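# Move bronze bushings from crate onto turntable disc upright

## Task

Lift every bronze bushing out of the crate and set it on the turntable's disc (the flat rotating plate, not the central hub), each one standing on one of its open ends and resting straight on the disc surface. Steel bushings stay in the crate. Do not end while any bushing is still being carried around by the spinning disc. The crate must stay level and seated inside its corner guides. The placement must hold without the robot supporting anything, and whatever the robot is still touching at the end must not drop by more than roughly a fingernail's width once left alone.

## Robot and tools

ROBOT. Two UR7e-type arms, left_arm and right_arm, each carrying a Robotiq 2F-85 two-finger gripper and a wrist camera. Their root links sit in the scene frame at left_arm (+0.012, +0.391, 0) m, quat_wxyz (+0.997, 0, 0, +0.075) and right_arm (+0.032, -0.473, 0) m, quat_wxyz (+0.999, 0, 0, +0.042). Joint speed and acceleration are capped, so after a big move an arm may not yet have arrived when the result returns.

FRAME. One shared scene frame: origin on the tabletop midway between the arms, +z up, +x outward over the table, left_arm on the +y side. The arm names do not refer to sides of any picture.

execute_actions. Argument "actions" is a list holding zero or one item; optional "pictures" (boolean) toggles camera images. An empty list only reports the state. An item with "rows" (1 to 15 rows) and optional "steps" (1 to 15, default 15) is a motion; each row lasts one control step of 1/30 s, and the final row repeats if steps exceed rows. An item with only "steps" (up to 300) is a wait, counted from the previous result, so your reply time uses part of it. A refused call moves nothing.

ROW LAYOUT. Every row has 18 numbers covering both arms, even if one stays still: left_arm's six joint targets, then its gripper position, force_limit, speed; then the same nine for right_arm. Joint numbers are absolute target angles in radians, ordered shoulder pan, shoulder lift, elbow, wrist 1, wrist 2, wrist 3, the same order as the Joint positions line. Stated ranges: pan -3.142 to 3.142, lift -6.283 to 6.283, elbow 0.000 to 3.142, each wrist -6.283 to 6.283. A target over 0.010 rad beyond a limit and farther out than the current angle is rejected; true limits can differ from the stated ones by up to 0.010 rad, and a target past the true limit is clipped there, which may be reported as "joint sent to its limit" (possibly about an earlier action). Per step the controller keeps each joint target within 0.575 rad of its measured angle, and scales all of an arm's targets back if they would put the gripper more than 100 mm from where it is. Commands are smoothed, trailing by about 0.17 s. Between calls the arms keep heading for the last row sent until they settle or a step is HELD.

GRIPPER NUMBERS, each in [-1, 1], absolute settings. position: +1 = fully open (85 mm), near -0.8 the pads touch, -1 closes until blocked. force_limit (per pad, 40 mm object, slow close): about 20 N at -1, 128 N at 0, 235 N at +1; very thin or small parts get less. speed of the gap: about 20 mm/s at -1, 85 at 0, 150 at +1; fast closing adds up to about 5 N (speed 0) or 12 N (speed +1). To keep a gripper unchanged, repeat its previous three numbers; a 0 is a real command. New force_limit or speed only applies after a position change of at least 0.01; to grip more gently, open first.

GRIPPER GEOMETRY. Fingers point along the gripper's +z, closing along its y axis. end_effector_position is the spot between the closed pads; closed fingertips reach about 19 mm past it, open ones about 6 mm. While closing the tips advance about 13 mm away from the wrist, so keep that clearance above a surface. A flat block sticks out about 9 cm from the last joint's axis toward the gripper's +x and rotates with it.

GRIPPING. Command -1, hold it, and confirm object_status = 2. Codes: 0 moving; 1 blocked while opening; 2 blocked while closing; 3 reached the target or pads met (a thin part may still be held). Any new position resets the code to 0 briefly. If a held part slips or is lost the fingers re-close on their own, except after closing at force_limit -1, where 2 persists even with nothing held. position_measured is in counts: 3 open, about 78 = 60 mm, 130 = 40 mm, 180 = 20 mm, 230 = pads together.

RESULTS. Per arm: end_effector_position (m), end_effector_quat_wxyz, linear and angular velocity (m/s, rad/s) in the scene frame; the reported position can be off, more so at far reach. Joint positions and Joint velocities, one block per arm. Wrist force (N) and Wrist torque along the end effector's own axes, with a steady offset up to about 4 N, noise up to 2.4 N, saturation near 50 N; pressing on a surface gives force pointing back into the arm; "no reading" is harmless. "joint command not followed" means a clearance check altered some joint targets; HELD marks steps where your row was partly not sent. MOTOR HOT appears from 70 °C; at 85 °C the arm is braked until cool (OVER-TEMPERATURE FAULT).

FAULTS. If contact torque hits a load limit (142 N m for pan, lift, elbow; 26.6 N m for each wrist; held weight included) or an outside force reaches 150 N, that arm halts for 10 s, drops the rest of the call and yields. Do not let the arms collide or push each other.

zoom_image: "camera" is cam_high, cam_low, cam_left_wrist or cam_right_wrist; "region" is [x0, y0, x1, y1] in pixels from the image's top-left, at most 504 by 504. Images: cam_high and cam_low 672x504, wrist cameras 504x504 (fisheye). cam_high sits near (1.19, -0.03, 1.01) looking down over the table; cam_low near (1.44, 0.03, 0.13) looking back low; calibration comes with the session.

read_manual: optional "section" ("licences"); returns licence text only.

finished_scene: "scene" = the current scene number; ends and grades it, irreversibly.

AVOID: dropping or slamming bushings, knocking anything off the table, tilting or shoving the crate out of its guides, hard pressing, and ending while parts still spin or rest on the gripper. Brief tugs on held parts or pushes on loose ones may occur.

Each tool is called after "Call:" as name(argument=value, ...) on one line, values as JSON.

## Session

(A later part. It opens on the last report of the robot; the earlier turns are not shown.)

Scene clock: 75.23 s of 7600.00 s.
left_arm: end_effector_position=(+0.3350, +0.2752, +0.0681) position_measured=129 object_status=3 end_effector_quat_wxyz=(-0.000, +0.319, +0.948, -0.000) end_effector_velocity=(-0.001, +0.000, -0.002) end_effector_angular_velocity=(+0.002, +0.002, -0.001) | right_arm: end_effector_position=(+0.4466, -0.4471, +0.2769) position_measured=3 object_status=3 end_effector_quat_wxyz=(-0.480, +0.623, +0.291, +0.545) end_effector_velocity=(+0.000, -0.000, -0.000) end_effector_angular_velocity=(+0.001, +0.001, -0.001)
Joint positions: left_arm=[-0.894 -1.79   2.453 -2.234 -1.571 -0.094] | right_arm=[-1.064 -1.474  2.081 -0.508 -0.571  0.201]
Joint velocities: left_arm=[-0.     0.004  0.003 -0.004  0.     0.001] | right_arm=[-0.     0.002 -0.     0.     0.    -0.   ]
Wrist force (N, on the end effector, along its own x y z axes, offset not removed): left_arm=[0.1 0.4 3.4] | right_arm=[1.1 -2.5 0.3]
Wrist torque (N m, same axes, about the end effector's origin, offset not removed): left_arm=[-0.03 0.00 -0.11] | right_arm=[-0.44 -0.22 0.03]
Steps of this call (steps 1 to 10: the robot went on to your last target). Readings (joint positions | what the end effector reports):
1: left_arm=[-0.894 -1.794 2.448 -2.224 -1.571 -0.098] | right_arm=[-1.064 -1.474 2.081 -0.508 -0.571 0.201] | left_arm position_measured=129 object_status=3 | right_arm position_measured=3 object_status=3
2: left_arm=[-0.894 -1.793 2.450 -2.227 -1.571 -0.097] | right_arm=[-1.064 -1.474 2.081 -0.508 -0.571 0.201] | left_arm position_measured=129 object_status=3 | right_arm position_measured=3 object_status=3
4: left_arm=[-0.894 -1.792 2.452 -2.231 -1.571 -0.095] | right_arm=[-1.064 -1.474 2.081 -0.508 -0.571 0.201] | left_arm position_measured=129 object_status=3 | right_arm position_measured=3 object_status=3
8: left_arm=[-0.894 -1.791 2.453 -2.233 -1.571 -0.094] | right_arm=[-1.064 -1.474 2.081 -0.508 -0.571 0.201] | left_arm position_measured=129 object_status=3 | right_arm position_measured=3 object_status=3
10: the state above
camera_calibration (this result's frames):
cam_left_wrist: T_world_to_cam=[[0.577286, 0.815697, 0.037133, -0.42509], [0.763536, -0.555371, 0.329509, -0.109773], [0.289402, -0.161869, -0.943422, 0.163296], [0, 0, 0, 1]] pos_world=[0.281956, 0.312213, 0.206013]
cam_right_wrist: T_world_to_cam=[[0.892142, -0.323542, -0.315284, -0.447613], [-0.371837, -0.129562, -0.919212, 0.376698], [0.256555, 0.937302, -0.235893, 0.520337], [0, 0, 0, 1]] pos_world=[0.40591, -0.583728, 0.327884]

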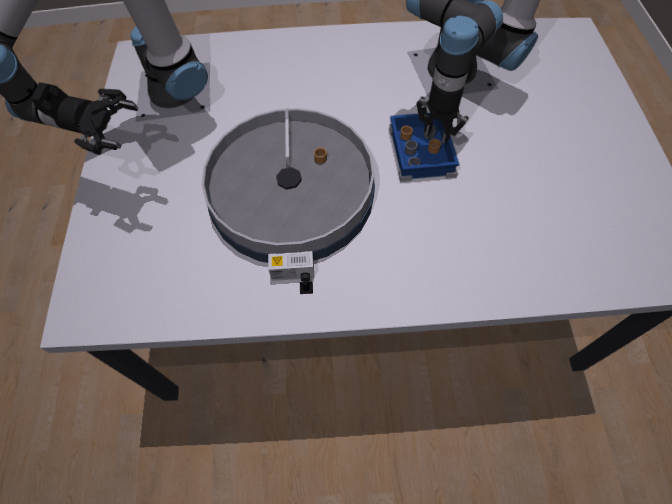

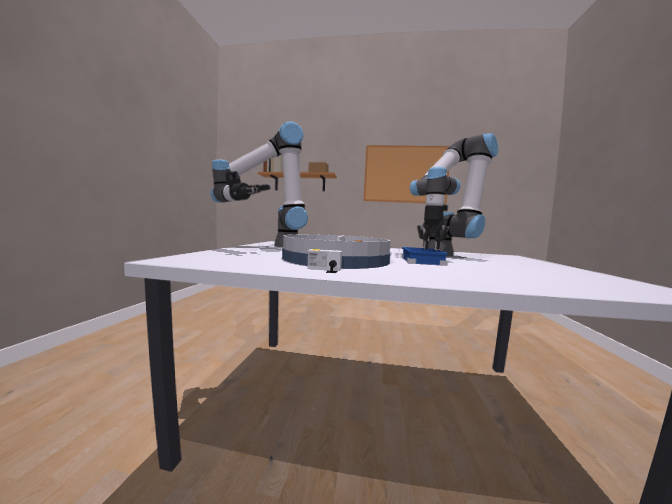

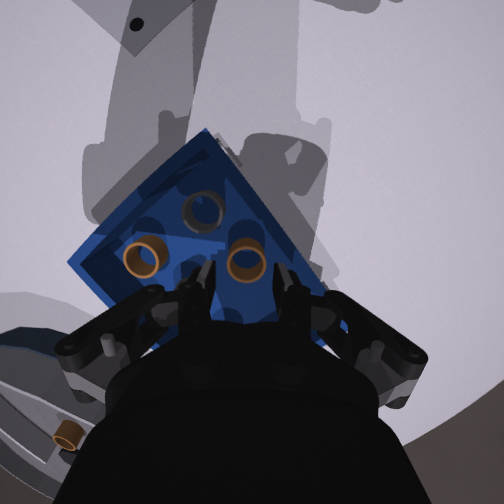

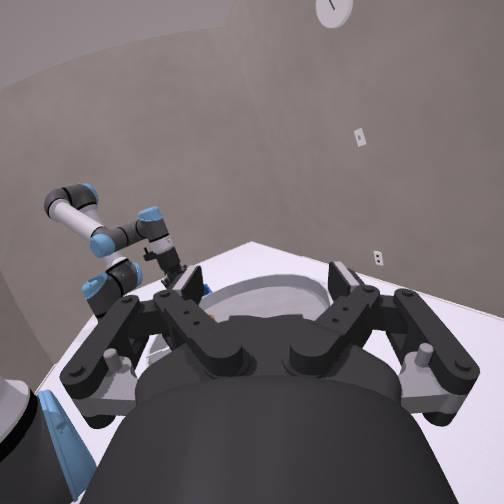

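Call:
execute_actions(actions=[{"rows":[[-0.8937,-1.7663,2.4676,-2.2721,-1.571,-0.094,0,-0.6,0,-1.064,-1.474,2.081,-0.508,-0.571,0.201,1,0,0],[-0.8937,-1.7663,2.4676,-2.2721,-1.571,-0.094,0,-0.6,0,-1.064,-1.474,2.081,-0.508,-0.571,0.201,1,0,0],[-0.8937,-1.7425,2.4816,-2.31,-1.571,-0.094,0,-0.6,0,-1.064,-1.474,2.081,-0.508,-0.571,0.201,1,0,0],[-0.8937,-1.7425,2.4816,-2.31,-1.571,-0.094,0,-0.6,0,-1.064,-1.474,2.081,-0.508,-0.571,0.201,1,0,0],[-0.8937,-1.7186,2.4956,-2.3478,-1.571,-0.094,0,-0.6,0,-1.064,-1.474,2.081,-0.508,-0.571,0.201,1,0,0],[-0.8937,-1.7186,2.4956,-2.3478,-1.571,-0.094,0,-0.6,0,-1.064,-1.474,2.081,-0.508,-0.571,0.201,1,0,0],[-0.8937,-1.6947,2.5096,-2.3857,-1.571,-0.094,0,-0.6,0,-1.064,-1.474,2.081,-0.508,-0.571,0.201,1,0,0]],"steps":15}], pictures=false)

Call:
execute_actions(actions=[{"rows":[[-0.8937,-1.6947,2.5096,-2.3857,-1.571,-0.094,-1,-0.6,-0.6,-1.064,-1.474,2.081,-0.508,-0.571,0.201,1,0,0]],"steps":15}], pictures=false)

Call:
execute_actions(actions=[{"rows":[[-0.8937,-1.7186,2.4956,-2.3478,-1.571,-0.094,-1,-0.6,-0.6,-1.064,-1.474,2.081,-0.508,-0.571,0.201,1,0,0],[-0.8937,-1.7425,2.4816,-2.31,-1.571,-0.094,-1,-0.6,-0.6,-1.064,-1.474,2.081,-0.508,-0.571,0.201,1,0,0],[-0.8937,-1.7663,2.4676,-2.2721,-1.571,-0.094,-1,-0.6,-0.6,-1.064,-1.474,2.081,-0.508,-0.571,0.201,1,0,0],[-0.8937,-1.7902,2.4536,-2.2342,-1.571,-0.094,-1,-0.6,-0.6,-1.064,-1.474,2.081,-0.508,-0.571,0.201,1,0,0],[-0.8937,-1.83,2.418,-2.159,-1.571,-0.094,-1,-0.6,-0.6,-1.064,-1.474,2.081,-0.508,-0.571,0.201,1,0,0],[-0.8937,-1.865,2.38,-2.086,-1.571,-0.094,-1,-0.6,-0.6,-1.064,-1.474,2.081,-0.508,-0.571,0.201,1,0,0],[-0.8937,-1.9,2.34,-2.011,-1.571,-0.094,-1,-0.6,-0.6,-1.064,-1.474,2.081,-0.508,-0.571,0.201,1,0,0],[-0.8937,-1.9283,2.3011,-1.9436,-1.571,-0.3,-1,-0.6,-0.6,-1.064,-1.474,2.081,-0.508,-0.571,0.201,1,0,0]],"steps":13}], pictures=false)

Call:
execute_actions(actions=[{"rows":[[-1.1713,-1.3227,1.7336,-1.9817,-1.571,-1.3,-1,-0.6,-0.6,-1.064,-1.474,2.081,-0.508,-0.571,0.201,1,0,0]],"steps":15}], pictures=false)

Call:
execute_actions(actions=[{"rows":[[-1.1713,-1.3227,1.7336,-1.9817,-1.571,-1.3,-1,-0.6,-0.6,-1.064,-1.474,2.081,-0.508,-0.571,0.201,1,0,0],[-1.1713,-1.3227,1.7336,-1.9817,-1.571,-1.3,-1,-0.6,-0.6,-1.064,-1.474,2.081,-0.508,-0.571,0.201,1,0,0],[-1.1713,-1.29,1.775,-2.056,-1.571,-1.3,-1,-0.6,-0.6,-1.064,-1.474,2.081,-0.508,-0.571,0.201,1,0,0],[-1.1713,-1.29,1.775,-2.056,-1.571,-1.3,-1,-0.6,-0.6,-1.064,-1.474,2.081,-0.508,-0.571,0.201,1,0,0],[-1.1713,-1.29,1.775,-2.056,-1.571,-1.3,-1,-0.6,-0.6,-1.064,-1.474,2.081,-0.508,-0.571,0.201,1,0,0],[-1.1713,-1.2411,1.8287,-2.1584,-1.571,-1.3,-1,-0.6,-0.6,-1.064,-1.474,2.081,-0.508,-0.571,0.201,1,0,0]],"steps":15}], pictures=false)

Call:
execute_actions(actions=[{"steps":8}], pictures=false)

Call:
execute_actions(actions=[{"rows":[[-1.1713,-1.2411,1.8287,-2.1584,-1.571,-1.3,0,-0.6,0,-1.064,-1.474,2.081,-0.508,-0.571,0.201,1,0,0]],"steps":8}], pictures=false)

Call:
execute_actions(actions=[{"rows":[[-1.1713,-1.2553,1.8166,-2.1321,-1.571,-1.3,0,-0.6,0,-1.064,-1.474,2.081,-0.508,-0.571,0.201,1,0,0],[-1.1713,-1.2553,1.8166,-2.1321,-1.571,-1.3,0,-0.6,0,-1.064,-1.474,2.081,-0.508,-0.571,0.201,1,0,0],[-1.1713,-1.29,1.775,-2.056,-1.571,-1.3,0,-0.6,0,-1.064,-1.474,2.081,-0.508,-0.571,0.201,1,0,0],[-1.1713,-1.29,1.775,-2.056,-1.571,-1.3,0,-0.6,0,-1.064,-1.474,2.081,-0.508,-0.571,0.201,1,0,0],[-1.1713,-1.3227,1.7336,-1.9817,-1.571,-1.3,0,-0.6,0,-1.064,-1.474,2.081,-0.508,-0.571,0.201,1,0,0]],"steps":10}], pictures=false)

Call:
execute_actions(actions=[{"rows":[[-1.1509,-1.9724,2.3262,-1.9246,-1.571,-0.351,0,-0.6,0,-1.064,-1.474,2.081,-0.508,-0.571,0.201,1,0,0]],"steps":15}], pictures=false)

Call:
execute_actions(actions=[{"rows":[[-1.1509,-1.9724,2.3262,-1.9246,-1.571,-0.351,0,-0.6,0,-1.064,-1.474,2.081,-0.508,-0.571,0.201,1,0,0],[-1.1509,-1.9724,2.3262,-1.9246,-1.571,-0.351,0,-0.6,0,-1.064,-1.474,2.081,-0.508,-0.571,0.201,1,0,0],[-1.1509,-1.91,2.408,-2.069,-1.571,-0.351,0,-0.6,0,-1.064,-1.474,2.081,-0.508,-0.571,0.201,1,0,0],[-1.1509,-1.91,2.408,-2.069,-1.571,-0.351,0,-0.6,0,-1.064,-1.474,2.081,-0.508,-0.571,0.201,1,0,0],[-1.1509,-1.91,2.408,-2.069,-1.571,-0.351,0,-0.6,0,-1.064,-1.474,2.081,-0.508,-0.571,0.201,1,0,0],[-1.1509,-1.8342,2.4833,-2.2199,-1.571,-0.351,0,-0.6,0,-1.064,-1.474,2.081,-0.508,-0.571,0.201,1,0,0]],"steps":15}], pictures=false)

Call:
execute_actions(actions=[{"steps":10}])

Scene clock: 110.03 s of 7600.00 s.
left_arm: end_effector_position=(+0.3350, +0.2752, +0.0325) position_measured=129 object_status=3 end_effector_quat_wxyz=(-0.000, +0.319, +0.948, -0.000) end_effector_velocity=(-0.001, +0.000, -0.014) end_effector_angular_velocity=(-0.002, +0.000, +0.000) | right_arm: end_effector_position=(+0.4466, -0.4471, +0.2769) position_measured=3 object_status=3 end_effector_quat_wxyz=(-0.480, +0.623, +0.291, +0.545) end_effector_velocity=(+0.000, -0.000, -0.000) end_effector_angular_velocity=(+0.002, +0.002, -0.001)
Joint positions: left_arm=[-0.894 -1.699  2.507 -2.38  -1.571 -0.094] | right_arm=[-1.064 -1.474  2.081 -0.508 -0.571  0.201]
Joint velocities: left_arm=[-0.     0.039  0.022 -0.062 -0.001 -0.   ] | right_arm=[0.    0.002 0.    0.    0.001 0.   ]
Wrist force (N, on the end effector, along its own x y z axes, offset not removed): left_arm=[1.9 -0.2 2.1] | right_arm=[0.0 -2.1 1.4]
Wrist torque (N m, same axes, about the end effector's origin, offset not removed): left_arm=[-0.30 -0.30 0.06] | right_arm=[-0.37 -0.09 -0.03]
Steps of this call (steps 1 to 30: the robot went on to your last target; steps 31 to 1029: nothing new was sent; steps 1030 to 1044: all 15 steps of this action). Readings (joint positions | what the end effector reports):
1030: left_arm=[-0.894 -1.790 2.454 -2.235 -1.571 -0.094] | right_arm=[-1.064 -1.474 2.081 -0.508 -0.571 0.201] | left_arm position_measured=129 object_status=3 | right_arm position_measured=3 object_status=3
1031: left_arm=[-0.894 -1.786 2.456 -2.240 -1.571 -0.094] | right_arm=[-1.064 -1.474 2.081 -0.508 -0.571 0.201] | left_arm position_measured=129 object_status=3 | right_arm position_measured=3 object_status=3
1033: left_arm=[-0.894 -1.773 2.464 -2.260 -1.571 -0.094] | right_arm=[-1.064 -1.474 2.081 -0.508 -0.571 0.201] | left_arm position_measured=129 object_status=3 | right_arm position_measured=3 object_status=3
1037: left_arm=[-0.894 -1.734 2.487 -2.322 -1.571 -0.094] | right_arm=[-1.064 -1.474 2.081 -0.508 -0.571 0.201] | left_arm position_measured=129 object_status=3 | right_arm position_measured=3 object_status=3
1044: the state above

Scene clock: 110.53 s of 7600.00 s.
left_arm: end_effector_position=(+0.3351, +0.2751, +0.0312) position_measured=154 object_status=2 end_effector_quat_wxyz=(+0.000, +0.319, +0.948, -0.000) end_effector_velocity=(-0.000, -0.000, +0.000) end_effector_angular_velocity=(-0.001, -0.000, +0.001) | right_arm: end_effector_position=(+0.4466, -0.4471, +0.2769) position_measured=3 object_status=3 end_effector_quat_wxyz=(-0.480, +0.623, +0.291, +0.545) end_effector_velocity=(+0.000, -0.000, -0.000) end_effector_angular_velocity=(-0.001, -0.001, -0.000)
Joint positions: left_arm=[-0.894 -1.695  2.509 -2.386 -1.571 -0.094] | right_arm=[-1.064 -1.474  2.081 -0.508 -0.571  0.201]
Joint velocities: left_arm=[ 0.    -0.001  0.    -0.001 -0.001 -0.001] | right_arm=[-0.     0.    -0.    -0.     0.    -0.001]
Wrist force (N, on the end effector, along its own x y z axes, offset not removed): left_arm=[3.4 1.8 -20.9] | right_arm=[0.1 -2.8 -0.2]
Wrist torque (N m, same axes, about the end effector's origin, offset not removed): left_arm=[0.05 0.14 0.01] | right_arm=[-0.48 -0.03 -0.04]
Steps of this call (steps 1 to 15: all 15 steps of this action). Readings (joint positions | what the end effector reports):
1: left_arm=[-0.894 -1.697 2.508 -2.381 -1.571 -0.094] | right_arm=[-1.064 -1.474 2.081 -0.508 -0.571 0.201] | left_arm position_measured=129 object_status=0 | right_arm position_measured=3 object_status=3
2: left_arm=[-0.894 -1.697 2.508 -2.383 -1.571 -0.094] | right_arm=[-1.064 -1.474 2.081 -0.508 -0.571 0.201] | left_arm position_measured=129 object_status=0 | right_arm position_measured=3 object_status=3
4: left_arm=[-0.894 -1.696 2.509 -2.384 -1.571 -0.094] | right_arm=[-1.064 -1.474 2.081 -0.508 -0.571 0.201] | left_arm position_measured=134 object_status=0 | right_arm position_measured=3 object_status=3
8: left_arm=[-0.894 -1.695 2.509 -2.385 -1.571 -0.094] | right_arm=[-1.064 -1.474 2.081 -0.508 -0.571 0.201] | left_arm position_measured=149 object_status=0 | right_arm position_measured=3 object_status=3
15: the state above

Scene clock: 110.97 s of 7600.00 s.
left_arm: end_effector_position=(+0.3378, +0.2726, +0.1355) position_measured=154 object_status=2 end_effector_quat_wxyz=(+0.003, +0.253, +0.967, -0.002) end_effector_velocity=(-0.024, +0.023, +0.148) end_effector_angular_velocity=(+0.037, +0.045, +0.683) | right_arm: end_effector_position=(+0.4466, -0.4471, +0.2769) position_measured=3 object_status=3 end_effector_quat_wxyz=(-0.480, +0.623, +0.291, +0.545) end_effector_velocity=(+0.000, +0.000, -0.000) end_effector_angular_velocity=(-0.000, -0.000, -0.000)
Joint positions: left_arm=[-0.894 -1.903  2.328 -2.002 -1.571 -0.232] | right_arm=[-1.064 -1.474  2.081 -0.508 -0.571  0.201]
Joint velocities: left_arm=[ 0.    -0.257 -0.274  0.588  0.001 -0.682] | right_arm=[ 0.  0. -0. -0.  0. -0.]
Wrist force (N, on the end effector, along its own x y z axes, offset not removed): left_arm=[1.0 1.9 0.2] | right_arm=[0.1 -2.7 0.6]
Wrist torque (N m, same axes, about the end effector's origin, offset not removed): left_arm=[0.28 -0.22 0.00] | right_arm=[-0.45 -0.08 0.03]
Steps of this call (steps 1 to 13: all 13 steps of this action). Readings (joint positions | what the end effector reports):
1: left_arm=[-0.894 -1.695 2.509 -2.385 -1.571 -0.094] | right_arm=[-1.064 -1.474 2.081 -0.508 -0.571 0.201] | left_arm position_measured=154 object_status=2 | right_arm position_measured=3 object_status=3
2: left_arm=[-0.894 -1.699 2.507 -2.380 -1.571 -0.094] | right_arm=[-1.064 -1.474 2.081 -0.508 -0.571 0.201] | left_arm position_measured=154 object_status=2 | right_arm position_measured=3 object_status=3
4: left_arm=[-0.894 -1.720 2.495 -2.348 -1.571 -0.094] | right_arm=[-1.064 -1.474 2.081 -0.508 -0.571 0.201] | left_arm position_measured=154 object_status=2 | right_arm position_measured=3 object_status=3
8: left_arm=[-0.894 -1.805 2.430 -2.208 -1.571 -0.094] | right_arm=[-1.064 -1.474 2.081 -0.508 -0.571 0.201] | left_arm position_measured=154 object_status=2 | right_arm position_measured=3 object_status=3
13: the state above

Scene clock: 111.47 s of 7600.00 s.
left_arm: end_effector_position=(+0.4131, +0.0367, +0.1612) position_measured=154 object_status=2 end_effector_quat_wxyz=(+0.001, +0.009, +1.000, -0.002) end_effector_velocity=(+0.080, -0.515, -0.075) end_effector_angular_velocity=(+0.020, +0.028, +1.988) | right_arm: end_effector_position=(+0.4466, -0.4471, +0.2769) position_measured=3 object_status=3 end_effector_quat_wxyz=(-0.480, +0.623, +0.291, +0.545) end_effector_velocity=(+0.000, -0.000, +0.000) end_effector_angular_velocity=(-0.000, +0.000, -0.001)
Joint positions: left_arm=[-1.125 -1.435  1.842 -1.982 -1.571 -0.958] | right_arm=[-1.064 -1.474  2.081 -0.508 -0.571  0.201]
Joint velocities: left_arm=[-0.429  1.018 -0.981 -0.005 -0.001 -2.417] | right_arm=[-0.001 -0.     0.    -0.     0.     0.   ]
Wrist force (N, on the end effector, along its own x y z axes, offset not removed): left_arm=[-0.6 0.1 1.0] | right_arm=[1.3 -2.7 1.0]
Wrist torque (N m, same axes, about the end effector's origin, offset not removed): left_arm=[-0.14 0.00 -0.02] | right_arm=[-0.43 -0.25 0.00]
Steps of this call (steps 1 to 15: all 15 steps of this action). Readings (joint positions | what the end effector reports):
1: left_arm=[-0.894 -1.910 2.320 -1.985 -1.571 -0.252] | right_arm=[-1.064 -1.474 2.081 -0.508 -0.571 0.201] | left_arm position_measured=154 object_status=2 | right_arm position_measured=3 object_status=3
2: left_arm=[-0.902 -1.907 2.306 -1.980 -1.571 -0.275] | right_arm=[-1.064 -1.474 2.081 -0.508 -0.571 0.201] | left_arm position_measured=154 object_status=2 | right_arm position_measured=3 object_status=3
4: left_arm=[-0.940 -1.847 2.239 -1.981 -1.571 -0.346] | right_arm=[-1.064 -1.474 2.081 -0.508 -0.571 0.201] | left_arm position_measured=154 object_status=2 | right_arm position_measured=3 object_status=3
8: left_arm=[-1.010 -1.693 2.091 -1.981 -1.571 -0.512] | right_arm=[-1.064 -1.474 2.081 -0.508 -0.571 0.201] | left_arm position_measured=154 object_status=2 | right_arm position_measured=3 object_status=3
15: the state above

Scene clock: 111.97 s of 7600.00 s.
left_arm: end_effector_position=(+0.4201, -0.0197, +0.0826) position_measured=154 object_status=2 end_effector_quat_wxyz=(-0.000, -0.138, +0.990, +0.000) end_effector_velocity=(+0.000, -0.003, -0.032) end_effector_angular_velocity=(-0.006, -0.005, +0.019) | right_arm: end_effector_position=(+0.4466, -0.4471, +0.2769) position_measured=3 object_status=3 end_effector_quat_wxyz=(-0.480, +0.623, +0.291, +0.545) end_effector_velocity=(+0.000, -0.000, -0.000) end_effector_angular_velocity=(+0.002, +0.001, -0.000)
Joint positions: left_arm=[-1.171 -1.246  1.825 -2.15  -1.571 -1.298] | right_arm=[-1.064 -1.474  2.081 -0.508 -0.571  0.201]
Joint velocities: left_arm=[-0.003  0.044  0.036 -0.088  0.001 -0.023] | right_arm=[ 0.     0.002  0.    -0.     0.001  0.   ]
Wrist force (N, on the end effector, along its own x y z axes, offset not removed): left_arm=[1.5 1.3 3.3] | right_arm=[0.7 -3.7 0.0]
Wrist torque (N m, same axes, about the end effector's origin, offset not removed): left_arm=[0.10 -0.32 -0.04] | right_arm=[-0.54 -0.18 -0.07]
Steps of this call (steps 1 to 15: all 15 steps of this action). Readings (joint positions | what the end effector reports):
1: left_arm=[-1.138 -1.404 1.812 -1.982 -1.571 -1.039] | right_arm=[-1.064 -1.474 2.081 -0.508 -0.571 0.201] | left_arm position_measured=154 object_status=2 | right_arm position_measured=3 object_status=3
2: left_arm=[-1.148 -1.381 1.790 -1.982 -1.571 -1.110] | right_arm=[-1.064 -1.474 2.081 -0.508 -0.571 0.201] | left_arm position_measured=154 object_status=2 | right_arm position_measured=3 object_status=3
4: left_arm=[-1.159 -1.347 1.768 -1.990 -1.571 -1.204] | right_arm=[-1.064 -1.474 2.081 -0.508 -0.571 0.201] | left_arm position_measured=154 object_status=2 | right_arm position_measured=3 object_status=3
8: left_arm=[-1.168 -1.288 1.790 -2.066 -1.571 -1.275] | right_arm=[-1.064 -1.474 2.081 -0.508 -0.571 0.201] | left_arm position_measured=154 object_status=2 | right_arm position_measured=3 object_status=3
15: the state above

Scene clock: 112.23 s of 7600.00 s.
left_arm: end_effector_position=(+0.4201, -0.0200, +0.0797) position_measured=154 object_status=2 end_effector_quat_wxyz=(-0.000, -0.139, +0.990, -0.000) end_effector_velocity=(+0.000, -0.000, -0.002) end_effector_angular_velocity=(-0.000, -0.000, +0.004) | right_arm: end_effector_position=(+0.4466, -0.4471, +0.2769) position_measured=3 object_status=3 end_effector_quat_wxyz=(-0.480, +0.623, +0.291, +0.545) end_effector_velocity=(-0.000, +0.001, +0.000) end_effector_angular_velocity=(-0.001, -0.001, +0.002)
Joint positions: left_arm=[-1.171 -1.241  1.828 -2.158 -1.571 -1.3  ] | right_arm=[-1.064 -1.474  2.081 -0.508 -0.571  0.201]
Joint velocities: left_arm=[ 0.     0.003  0.002 -0.006  0.    -0.004] | right_arm=[ 0.001 -0.001  0.    -0.    -0.001 -0.   ]
Wrist force (N, on the end effector, along its own x y z axes, offset not removed): left_arm=[1.4 -0.9 3.8] | right_arm=[0.2 -2.5 -0.5]
Wrist torque (N m, same axes, about the end effector's origin, offset not removed): left_arm=[-0.27 -0.27 0.01] | right_arm=[-0.40 -0.09 -0.01]
Steps of this call (steps 1 to 8: the robot went on to your last target). Readings (joint positions | what the end effector reports):
1: left_arm=[-1.171 -1.244 1.826 -2.152 -1.571 -1.298] | right_arm=[-1.064 -1.474 2.081 -0.508 -0.571 0.201] | left_arm position_measured=154 object_status=2 | right_arm position_measured=3 object_status=3
2: left_arm=[-1.171 -1.243 1.827 -2.154 -1.571 -1.299] | right_arm=[-1.064 -1.474 2.081 -0.508 -0.571 0.201] | left_arm position_measured=154 object_status=2 | right_arm position_measured=3 object_status=3
4: left_arm=[-1.171 -1.242 1.828 -2.156 -1.571 -1.299] | right_arm=[-1.064 -1.474 2.081 -0.508 -0.571 0.201] | left_arm position_measured=154 object_status=2 | right_arm position_measured=3 object_status=3
8: the state above

Scene clock: 112.50 s of 7600.00 s.
left_arm: end_effector_position=(+0.4201, -0.0200, +0.0794) position_measured=130 object_status=0 end_effector_quat_wxyz=(-0.000, -0.139, +0.990, -0.000) end_effector_velocity=(+0.000, +0.000, -0.001) end_effector_angular_velocity=(+0.000, +0.000, +0.002) | right_arm: end_effector_position=(+0.4466, -0.4471, +0.2769) position_measured=3 object_status=3 end_effector_quat_wxyz=(-0.480, +0.623, +0.291, +0.545) end_effector_velocity=(+0.000, -0.000, -0.000) end_effector_angular_velocity=(+0.001, +0.000, -0.000)
Joint positions: left_arm=[-1.171 -1.241  1.829 -2.158 -1.571 -1.3  ] | right_arm=[-1.064 -1.474  2.081 -0.508 -0.571  0.201]
Joint velocities: left_arm=[ 0.001  0.001  0.    -0.001 -0.    -0.001] | right_arm=[-0.     0.001  0.    -0.     0.    -0.001]
Wrist force (N, on the end effector, along its own x y z axes, offset not removed): left_arm=[2.2 2.9 1.0] | right_arm=[-0.3 -1.6 -0.3]
Wrist torque (N m, same axes, about the end effector's origin, offset not removed): left_arm=[0.42 -0.50 -0.07] | right_arm=[-0.18 0.04 -0.02]
Steps of this call (steps 1 to 8: all 8 steps of this action). Readings (joint positions | what the end effector reports):
1: left_arm=[-1.171 -1.241 1.829 -2.158 -1.571 -1.300] | right_arm=[-1.064 -1.474 2.081 -0.508 -0.571 0.201] | left_arm position_measured=154 object_status=0 | right_arm position_measured=3 object_status=3
2: left_arm=[-1.171 -1.241 1.829 -2.158 -1.571 -1.300] | right_arm=[-1.064 -1.474 2.081 -0.508 -0.571 0.201] | left_arm position_measured=153 object_status=0 | right_arm position_measured=3 object_status=3
4: left_arm=[-1.171 -1.241 1.829 -2.158 -1.571 -1.300] | right_arm=[-1.064 -1.474 2.081 -0.508 -0.571 0.201] | left_arm position_measured=144 object_status=0 | right_arm position_measured=3 object_status=3
8: the state above

Scene clock: 112.83 s of 7600.00 s.
left_arm: end_effector_position=(+0.4206, -0.0209, +0.1387) position_measured=129 object_status=3 end_effector_quat_wxyz=(+0.000, -0.139, +0.990, -0.001) end_effector_velocity=(-0.005, +0.008, +0.116) end_effector_angular_velocity=(+0.014, +0.008, +0.000) | right_arm: end_effector_position=(+0.4466, -0.4471, +0.2769) position_measured=3 object_status=3 end_effector_quat_wxyz=(-0.480, +0.623, +0.291, +0.545) end_effector_velocity=(-0.000, +0.000, -0.000) end_effector_angular_velocity=(+0.002, +0.001, +0.001)
Joint positions: left_arm=[-1.171 -1.31   1.749 -2.012 -1.571 -1.3  ] | right_arm=[-1.064 -1.474  2.081 -0.508 -0.571  0.201]
Joint velocities: left_arm=[-0.    -0.131 -0.159  0.306  0.    -0.001] | right_arm=[ 0.     0.002 -0.     0.    -0.001 -0.   ]
Wrist force (N, on the end effector, along its own x y z axes, offset not removed): left_arm=[1.1 1.6 -0.3] | right_arm=[0.4 -1.5 1.1]
Wrist torque (N m, same axes, about the end effector's origin, offset not removed): left_arm=[0.07 -0.27 -0.05] | right_arm=[-0.19 -0.13 -0.07]
Steps of this call (steps 1 to 10: all 10 steps of this action). Readings (joint positions | what the end effector reports):
1: left_arm=[-1.171 -1.241 1.829 -2.158 -1.571 -1.300] | right_arm=[-1.064 -1.474 2.081 -0.508 -0.571 0.201] | left_arm position_measured=129 object_status=0 | right_arm position_measured=3 object_status=3
2: left_arm=[-1.171 -1.243 1.827 -2.154 -1.571 -1.300] | right_arm=[-1.064 -1.474 2.081 -0.508 -0.571 0.201] | left_arm position_measured=129 object_status=0 | right_arm position_measured=3 object_status=3
4: left_arm=[-1.171 -1.254 1.817 -2.135 -1.571 -1.300] | right_arm=[-1.064 -1.474 2.081 -0.508 -0.571 0.201] | left_arm position_measured=129 object_status=0 | right_arm position_measured=3 object_status=3
8: left_arm=[-1.171 -1.298 1.764 -2.041 -1.571 -1.300] | right_arm=[-1.064 -1.474 2.081 -0.508 -0.571 0.201] | left_arm position_measured=129 object_status=3 | right_arm position_measured=3 object_status=3
10: the state above

Scene clock: 113.33 s of 7600.00 s.
left_arm: end_effector_position=(+0.3033, +0.1824, +0.1576) position_measured=129 object_status=3 end_effector_quat_wxyz=(-0.002, +0.224, +0.975, +0.002) end_effector_velocity=(-0.168, +0.276, -0.061) end_effector_angular_velocity=(-0.056, -0.022, -1.934) | right_arm: end_effector_position=(+0.4466, -0.4471, +0.2769) position_measured=3 object_status=3 end_effector_quat_wxyz=(-0.480, +0.623, +0.291, +0.545) end_effector_velocity=(+0.000, -0.000, -0.000) end_effector_angular_velocity=(-0.000, -0.000, -0.002)
Joint positions: left_arm=[-1.153 -1.886  2.252 -1.932 -1.571 -0.551] | right_arm=[-1.064 -1.474  2.081 -0.508 -0.571  0.201]
Joint velocities: left_arm=[ 0.02  -0.878  0.744  0.075 -0.     1.955] | right_arm=[-0.    -0.     0.     0.     0.002 -0.001]
Wrist force (N, on the end effector, along its own x y z axes, offset not removed): left_arm=[6.3 3.4 2.2] | right_arm=[-0.1 -1.9 -0.1]
Wrist torque (N m, same axes, about the end effector's origin, offset not removed): left_arm=[0.38 -0.90 0.15] | right_arm=[-0.30 -0.03 -0.08]
Steps of this call (steps 1 to 15: all 15 steps of this action). Readings (joint positions | what the end effector reports):
1: left_arm=[-1.171 -1.314 1.745 -2.003 -1.571 -1.300] | right_arm=[-1.064 -1.474 2.081 -0.508 -0.571 0.201] | left_arm position_measured=129 object_status=3 | right_arm position_measured=3 object_status=3
2: left_arm=[-1.170 -1.325 1.750 -1.997 -1.571 -1.291] | right_arm=[-1.064 -1.474 2.081 -0.508 -0.571 0.201] | left_arm position_measured=129 object_status=3 | right_arm position_measured=3 object_status=3
4: left_arm=[-1.167 -1.394 1.814 -1.985 -1.571 -1.224] | right_arm=[-1.064 -1.474 2.081 -0.508 -0.571 0.201] | left_arm position_measured=129 object_status=3 | right_arm position_measured=3 object_status=3
8: left_arm=[-1.162 -1.573 1.980 -1.964 -1.571 -1.039] | right_arm=[-1.064 -1.474 2.081 -0.508 -0.571 0.201] | left_arm position_measured=129 object_status=3 | right_arm position_measured=3 object_status=3
15: the state above

Scene clock: 113.83 s of 7600.00 s.
left_arm: end_effector_position=(+0.2871, +0.2090, +0.0713) position_measured=129 object_status=3 end_effector_quat_wxyz=(-0.001, +0.319, +0.948, +0.000) end_effector_velocity=(-0.001, +0.002, -0.033) end_effector_angular_velocity=(-0.015, -0.009, -0.012) | right_arm: end_effector_position=(+0.4466, -0.4471, +0.2769) position_measured=3 object_status=3 end_effector_quat_wxyz=(-0.480, +0.623, +0.291, +0.545) end_effector_velocity=(+0.000, +0.000, +0.000) end_effector_angular_velocity=(-0.000, +0.001, -0.000)
Joint positions: left_arm=[-1.151 -1.84   2.476 -2.205 -1.571 -0.352] | right_arm=[-1.064 -1.474  2.081 -0.508 -0.571  0.201]
Joint velocities: left_arm=[ 0.     0.058  0.073 -0.149 -0.001  0.012] | right_arm=[-0.    -0.001  0.    -0.     0.     0.002]
Wrist force (N, on the end effector, along its own x y z axes, offset not removed): left_arm=[1.5 -0.8 2.6] | right_arm=[-0.3 -3.7 0.1]
Wrist torque (N m, same axes, about the end effector's origin, offset not removed): left_arm=[-0.24 -0.35 0.03] | right_arm=[-0.66 -0.04 -0.06]
Steps of this call (steps 1 to 15: all 15 steps of this action). Readings (joint positions | what the end effector reports):
1: left_arm=[-1.152 -1.910 2.274 -1.930 -1.571 -0.494] | right_arm=[-1.064 -1.474 2.081 -0.508 -0.571 0.201] | left_arm position_measured=129 object_status=3 | right_arm position_measured=3 object_status=3
2: left_arm=[-1.152 -1.928 2.289 -1.928 -1.571 -0.453] | right_arm=[-1.064 -1.474 2.081 -0.508 -0.571 0.201] | left_arm position_measured=129 object_status=3 | right_arm position_measured=3 object_status=3
4: left_arm=[-1.151 -1.942 2.316 -1.935 -1.571 -0.403] | right_arm=[-1.064 -1.474 2.081 -0.508 -0.571 0.201] | left_arm position_measured=129 object_status=3 | right_arm position_measured=3 object_status=3
8: left_arm=[-1.151 -1.896 2.406 -2.066 -1.571 -0.364] | right_arm=[-1.064 -1.474 2.081 -0.508 -0.571 0.201] | left_arm position_measured=129 object_status=3 | right_arm position_measured=3 object_status=3
15: the state above

Scene clock: 114.17 s of 7600.00 s.
left_arm: end_effector_position=(+0.2869, +0.2092, +0.0681) position_measured=129 object_status=3 end_effector_quat_wxyz=(-0.000, +0.319, +0.948, -0.000) end_effector_velocity=(-0.000, -0.000, -0.001) end_effector_angular_velocity=(-0.001, +0.001, -0.001) | right_arm: end_effector_position=(+0.4466, -0.4471, +0.2769) position_measured=3 object_status=3 end_effector_quat_wxyz=(-0.480, +0.623, +0.291, +0.545) end_effector_velocity=(+0.000, +0.000, -0.000) end_effector_angular_velocity=(+0.001, +0.001, -0.001)
Joint positions: left_arm=[-1.151 -1.834  2.483 -2.219 -1.571 -0.351] | right_arm=[-1.064 -1.474  2.081 -0.508 -0.571  0.201]
Joint velocities: left_arm=[ 0.     0.003  0.002 -0.005 -0.001  0.001] | right_arm=[ 0.     0.001 -0.     0.     0.001  0.001]
Wrist force (N, on the end effector, along its own x y z axes, offset not removed): left_arm=[0.6 0.5 0.3] | right_arm=[0.2 -1.8 -0.3]
Wrist torque (N m, same axes, about the end effector's origin, offset not removed): left_arm=[-0.03 -0.33 -0.02] | right_arm=[-0.33 -0.06 -0.02]
Steps of this call (steps 1 to 10: the robot went on to your last target). Readings (joint positions | what the end effector reports):
1: left_arm=[-1.151 -1.838 2.478 -2.209 -1.571 -0.352] | right_arm=[-1.064 -1.474 2.081 -0.508 -0.571 0.201] | left_arm position_measured=129 object_status=3 | right_arm position_measured=3 object_status=3
2: left_arm=[-1.151 -1.837 2.480 -2.212 -1.571 -0.352] | right_arm=[-1.064 -1.474 2.081 -0.508 -0.571 0.201] | left_arm position_measured=129 object_status=3 | right_arm position_measured=3 object_status=3
4: left_arm=[-1.151 -1.836 2.481 -2.216 -1.571 -0.351] | right_arm=[-1.064 -1.474 2.081 -0.508 -0.571 0.201] | left_arm position_measured=129 object_status=3 | right_arm position_measured=3 object_status=3
8: left_arm=[-1.151 -1.835 2.483 -2.219 -1.571 -0.351] | right_arm=[-1.064 -1.474 2.081 -0.508 -0.571 0.201] | left_arm position_measured=129 object_status=3 | right_arm position_measured=3 object_status=3
10: the state above
camera_calibration (this result's frames):
cam_left_wrist: T_world_to_cam=[[0.577545, 0.815514, 0.037127, -0.343586], [0.763378, -0.555621, 0.329452, -0.109534], [0.289302, -0.161931, -0.943442, 0.166568], [0, 0, 0, 1]] pos_world=[0.233864, 0.246313, 0.20599]
cam_right_wrist: T_world_to_cam=[[0.892142, -0.323542, -0.315284, -0.447613], [-0.371837, -0.129562, -0.919212, 0.376698], [0.256555, 0.937302, -0.235893, 0.520337], [0, 0, 0, 1]] pos_world=[0.40591, -0.583728, 0.327884]

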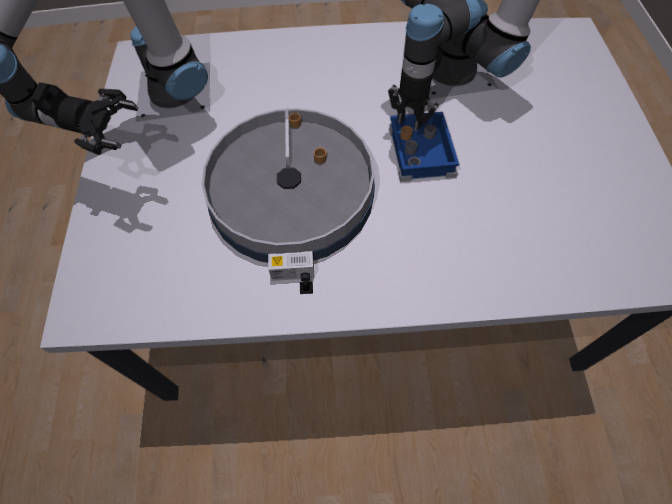

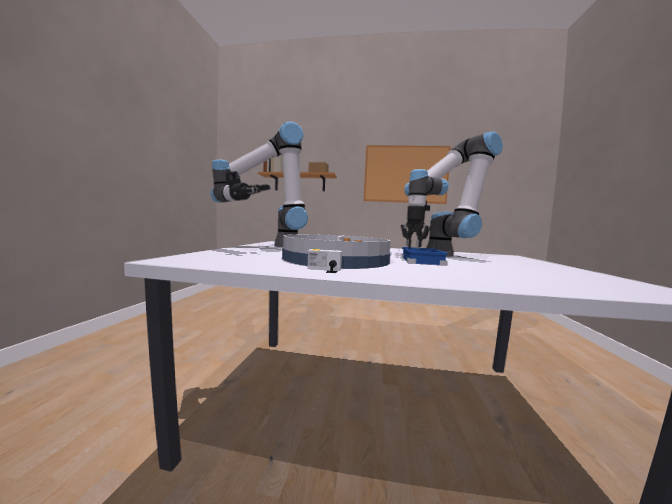

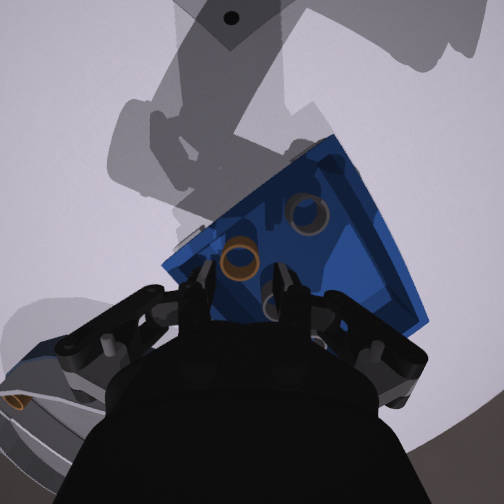

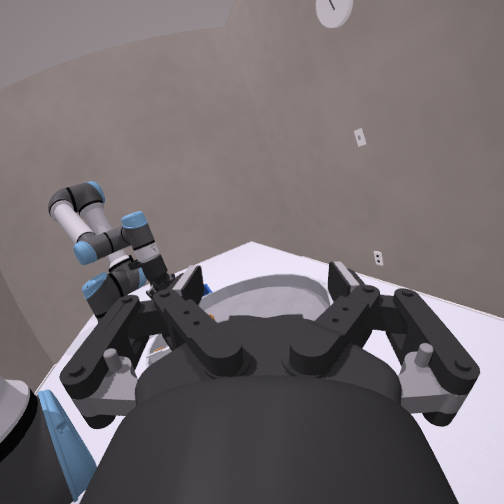

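Call:
execute_actions(actions=[])

Scene clock: 126.37 s of 7600.00 s.
left_arm: end_effector_position=(+0.2869, +0.2093, +0.0680) position_measured=129 object_status=3 end_effector_quat_wxyz=(-0.000, +0.319, +0.948, -0.000) end_effector_velocity=(-0.000, +0.000, -0.000) end_effector_angular_velocity=(+0.002, -0.000, -0.001) | right_arm: end_effector_position=(+0.4466, -0.4471, +0.2769) position_measured=3 object_status=3 end_effector_quat_wxyz=(-0.480, +0.623, +0.291, +0.545) end_effector_velocity=(+0.000, -0.000, +0.000) end_effector_angular_velocity=(-0.000, -0.000, -0.002)
Joint positions: left_arm=[-1.151 -1.834  2.483 -2.22  -1.571 -0.351] | right_arm=[-1.064 -1.474  2.081 -0.508 -0.571  0.201]
Joint velocities: left_arm=[-0.001  0.001  0.     0.001  0.001  0.   ] | right_arm=[-0.    -0.    -0.     0.     0.002 -0.   ]
Wrist force (N, on the end effector, along its own x y z axes, offset not removed): left_arm=[0.6 0.3 1.5] | right_arm=[0.8 -4.2 -0.7]
Wrist torque (N m, same axes, about the end effector's origin, offset not removed): left_arm=[-0.09 -0.12 -0.03] | right_arm=[-0.69 -0.20 -0.05]
Steps of this call (steps 1 to 30: the robot went on to your last target; steps 31 to 366: nothing new was sent). Readings (joint positions | what the end effector reports):
1: left_arm=[-1.151 -1.834 2.483 -2.220 -1.571 -0.351] | right_arm=[-1.064 -1.474 2.081 -0.508 -0.571 0.201] | left_arm position_measured=129 object_status=3 | right_arm position_measured=3 object_status=3
2: left_arm=[-1.151 -1.834 2.483 -2.220 -1.571 -0.351] | right_arm=[-1.064 -1.474 2.081 -0.508 -0.571 0.201] | left_arm position_measured=129 object_status=3 | right_arm position_measured=3 object_status=3
4: left_arm=[-1.151 -1.834 2.483 -2.220 -1.571 -0.351] | right_arm=[-1.064 -1.474 2.081 -0.508 -0.571 0.201] | left_arm position_measured=129 object_status=3 | right_arm position_measured=3 object_status=3
8: left_arm=[-1.151 -1.834 2.483 -2.220 -1.571 -0.351] | right_arm=[-1.064 -1.474 2.081 -0.508 -0.571 0.201] | left_arm position_measured=129 object_status=3 | right_arm position_measured=3 object_status=3
366: the state above
All arms were judged still, so your last target was given up. Only a new action makes them travel on or press farther. Fingers that are still opening or closing keep moving.
camera_calibration (this result's frames):
cam_left_wrist: T_world_to_cam=[[0.577578, 0.81549, 0.0371448, -0.343601], [0.763348, -0.555655, 0.329465, -0.109459], [0.289315, -0.161938, -0.943437, 0.16645], [0, 0, 0, 1]] pos_world=[0.233855, 0.246337, 0.205861]
cam_right_wrist: T_world_to_cam=[[0.892142, -0.323542, -0.315284, -0.447613], [-0.371837, -0.129562, -0.919212, 0.376698], [0.256555, 0.937301, -0.235893, 0.520337], [0, 0, 0, 1]] pos_world=[0.40591, -0.583728, 0.327884]

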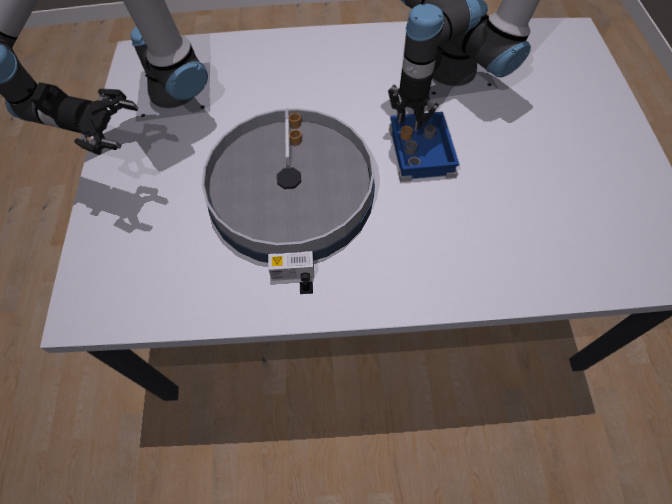

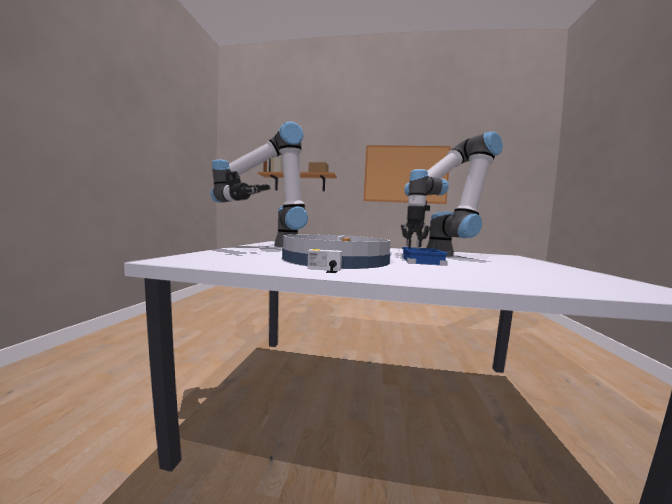

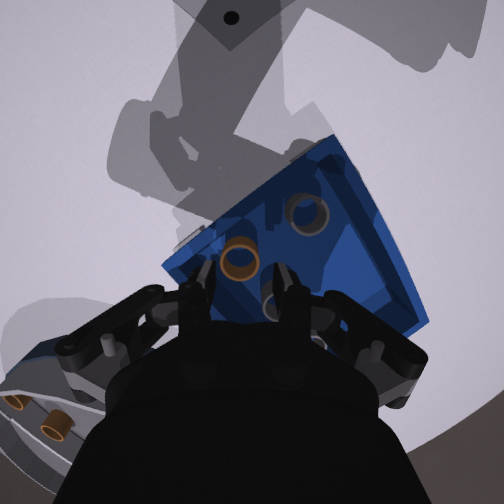

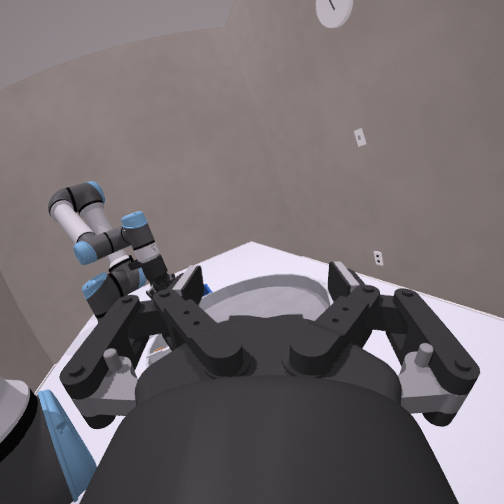

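Call:
execute_actions(actions=[{"rows":[[-1.1555,-1.8342,2.4833,-2.2199,-1.571,-0.351,0,-0.6,0,-1.064,-1.474,2.081,-0.508,-0.571,0.201,1,0,0],[-1.1555,-1.823,2.4907,-2.2384,-1.571,-0.351,0,-0.6,0,-1.064,-1.474,2.081,-0.508,-0.571,0.201,1,0,0],[-1.1555,-1.812,2.498,-2.2569,-1.571,-0.351,0,-0.6,0,-1.064,-1.474,2.081,-0.508,-0.571,0.201,1,0,0],[-1.1555,-1.801,2.5054,-2.2754,-1.571,-0.351,0,-0.6,0,-1.064,-1.474,2.081,-0.508,-0.571,0.201,1,0,0],[-1.1555,-1.7897,2.5128,-2.2939,-1.571,-0.351,0,-0.6,0,-1.064,-1.474,2.081,-0.508,-0.571,0.201,1,0,0]],"steps":15}])

Scene clock: 140.90 s of 7600.00 s.
left_arm: end_effector_position=(+0.2861, +0.2080, +0.0505) position_measured=129 object_status=3 end_effector_quat_wxyz=(-0.000, +0.322, +0.947, -0.000) end_effector_velocity=(+0.000, -0.000, -0.005) end_effector_angular_velocity=(-0.000, -0.001, +0.001) | right_arm: end_effector_position=(+0.4466, -0.4471, +0.2769) position_measured=3 object_status=3 end_effector_quat_wxyz=(-0.480, +0.623, +0.291, +0.545) end_effector_velocity=(-0.000, +0.000, -0.000) end_effector_angular_velocity=(+0.001, -0.000, +0.000)
Joint positions: left_arm=[-1.155 -1.791  2.512 -2.292 -1.571 -0.351] | right_arm=[-1.064 -1.474  2.081 -0.508 -0.571  0.201]
Joint velocities: left_arm=[-0.001  0.012  0.008 -0.021  0.001 -0.002] | right_arm=[ 0.     0.001  0.     0.    -0.    -0.001]
Wrist force (N, on the end effector, along its own x y z axes, offset not removed): left_arm=[1.0 1.8 0.3] | right_arm=[0.9 -2.0 0.5]
Wrist torque (N m, same axes, about the end effector's origin, offset not removed): left_arm=[0.07 -0.33 0.04] | right_arm=[-0.30 -0.21 -0.05]
Steps of this call (steps 1 to 421: nothing new was sent; steps 422 to 436: all 15 steps of this action). Readings (joint positions | what the end effector reports):
422: left_arm=[-1.151 -1.834 2.483 -2.220 -1.571 -0.351] | right_arm=[-1.064 -1.474 2.081 -0.508 -0.571 0.201] | left_arm position_measured=129 object_status=3 | right_arm position_measured=3 object_status=3
423: left_arm=[-1.152 -1.834 2.483 -2.220 -1.571 -0.351] | right_arm=[-1.064 -1.474 2.081 -0.508 -0.571 0.201] | left_arm position_measured=129 object_status=3 | right_arm position_measured=3 object_status=3
425: left_arm=[-1.153 -1.828 2.488 -2.230 -1.571 -0.351] | right_arm=[-1.064 -1.474 2.081 -0.508 -0.571 0.201] | left_arm position_measured=129 object_status=3 | right_arm position_measured=3 object_status=3
429: left_arm=[-1.155 -1.803 2.504 -2.272 -1.571 -0.351] | right_arm=[-1.064 -1.474 2.081 -0.508 -0.571 0.201] | left_arm position_measured=129 object_status=3 | right_arm position_measured=3 object_status=3
436: the state above
camera_calibration (this result's frames):
cam_left_wrist: T_world_to_cam=[[0.58126, 0.812869, 0.0371577, -0.341977], [0.760834, -0.55911, 0.329435, -0.102318], [0.288563, -0.163217, -0.943447, 0.150504], [0, 0, 0, 1]] pos_world=[0.233194, 0.24534, 0.188406]
cam_right_wrist: T_world_to_cam=[[0.892142, -0.323542, -0.315284, -0.447613], [-0.371837, -0.129562, -0.919212, 0.376698], [0.256555, 0.937302, -0.235893, 0.520337], [0, 0, 0, 1]] pos_world=[0.40591, -0.583728, 0.327884]

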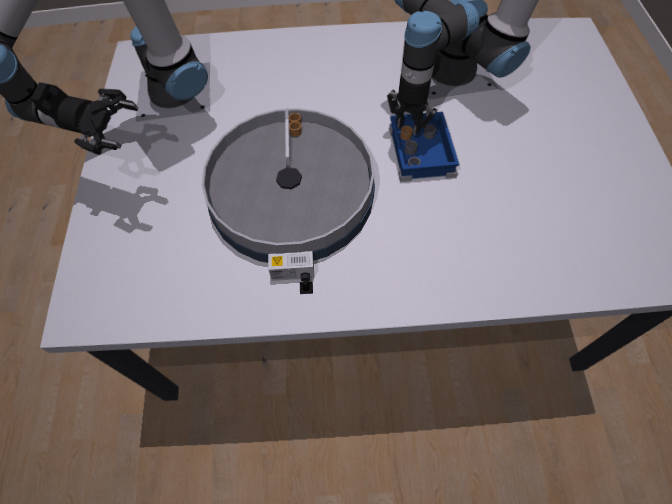

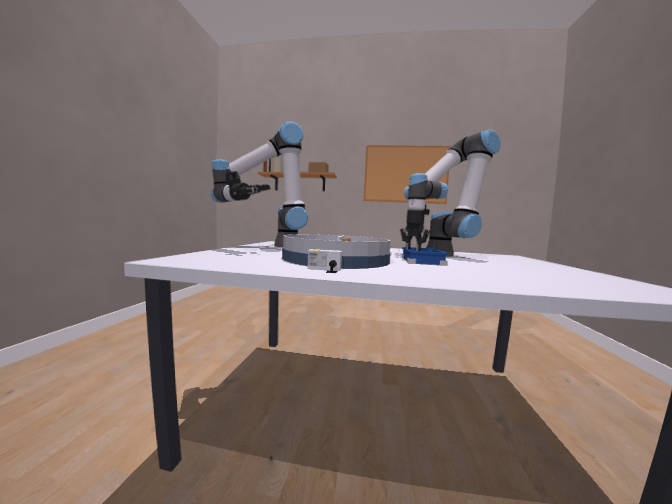

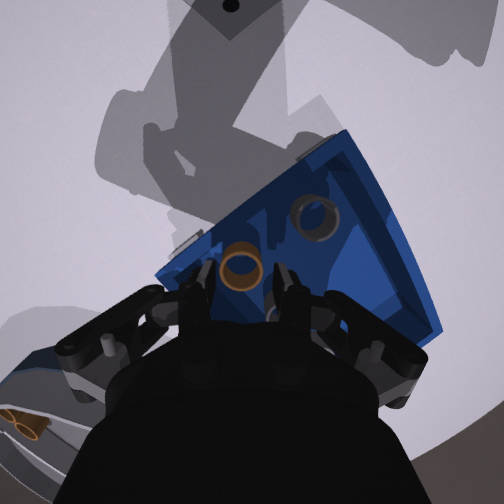

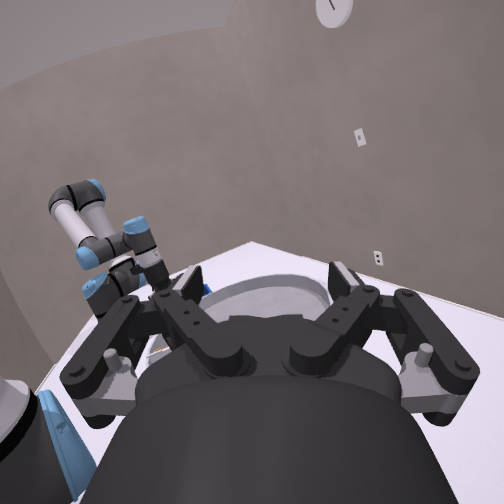

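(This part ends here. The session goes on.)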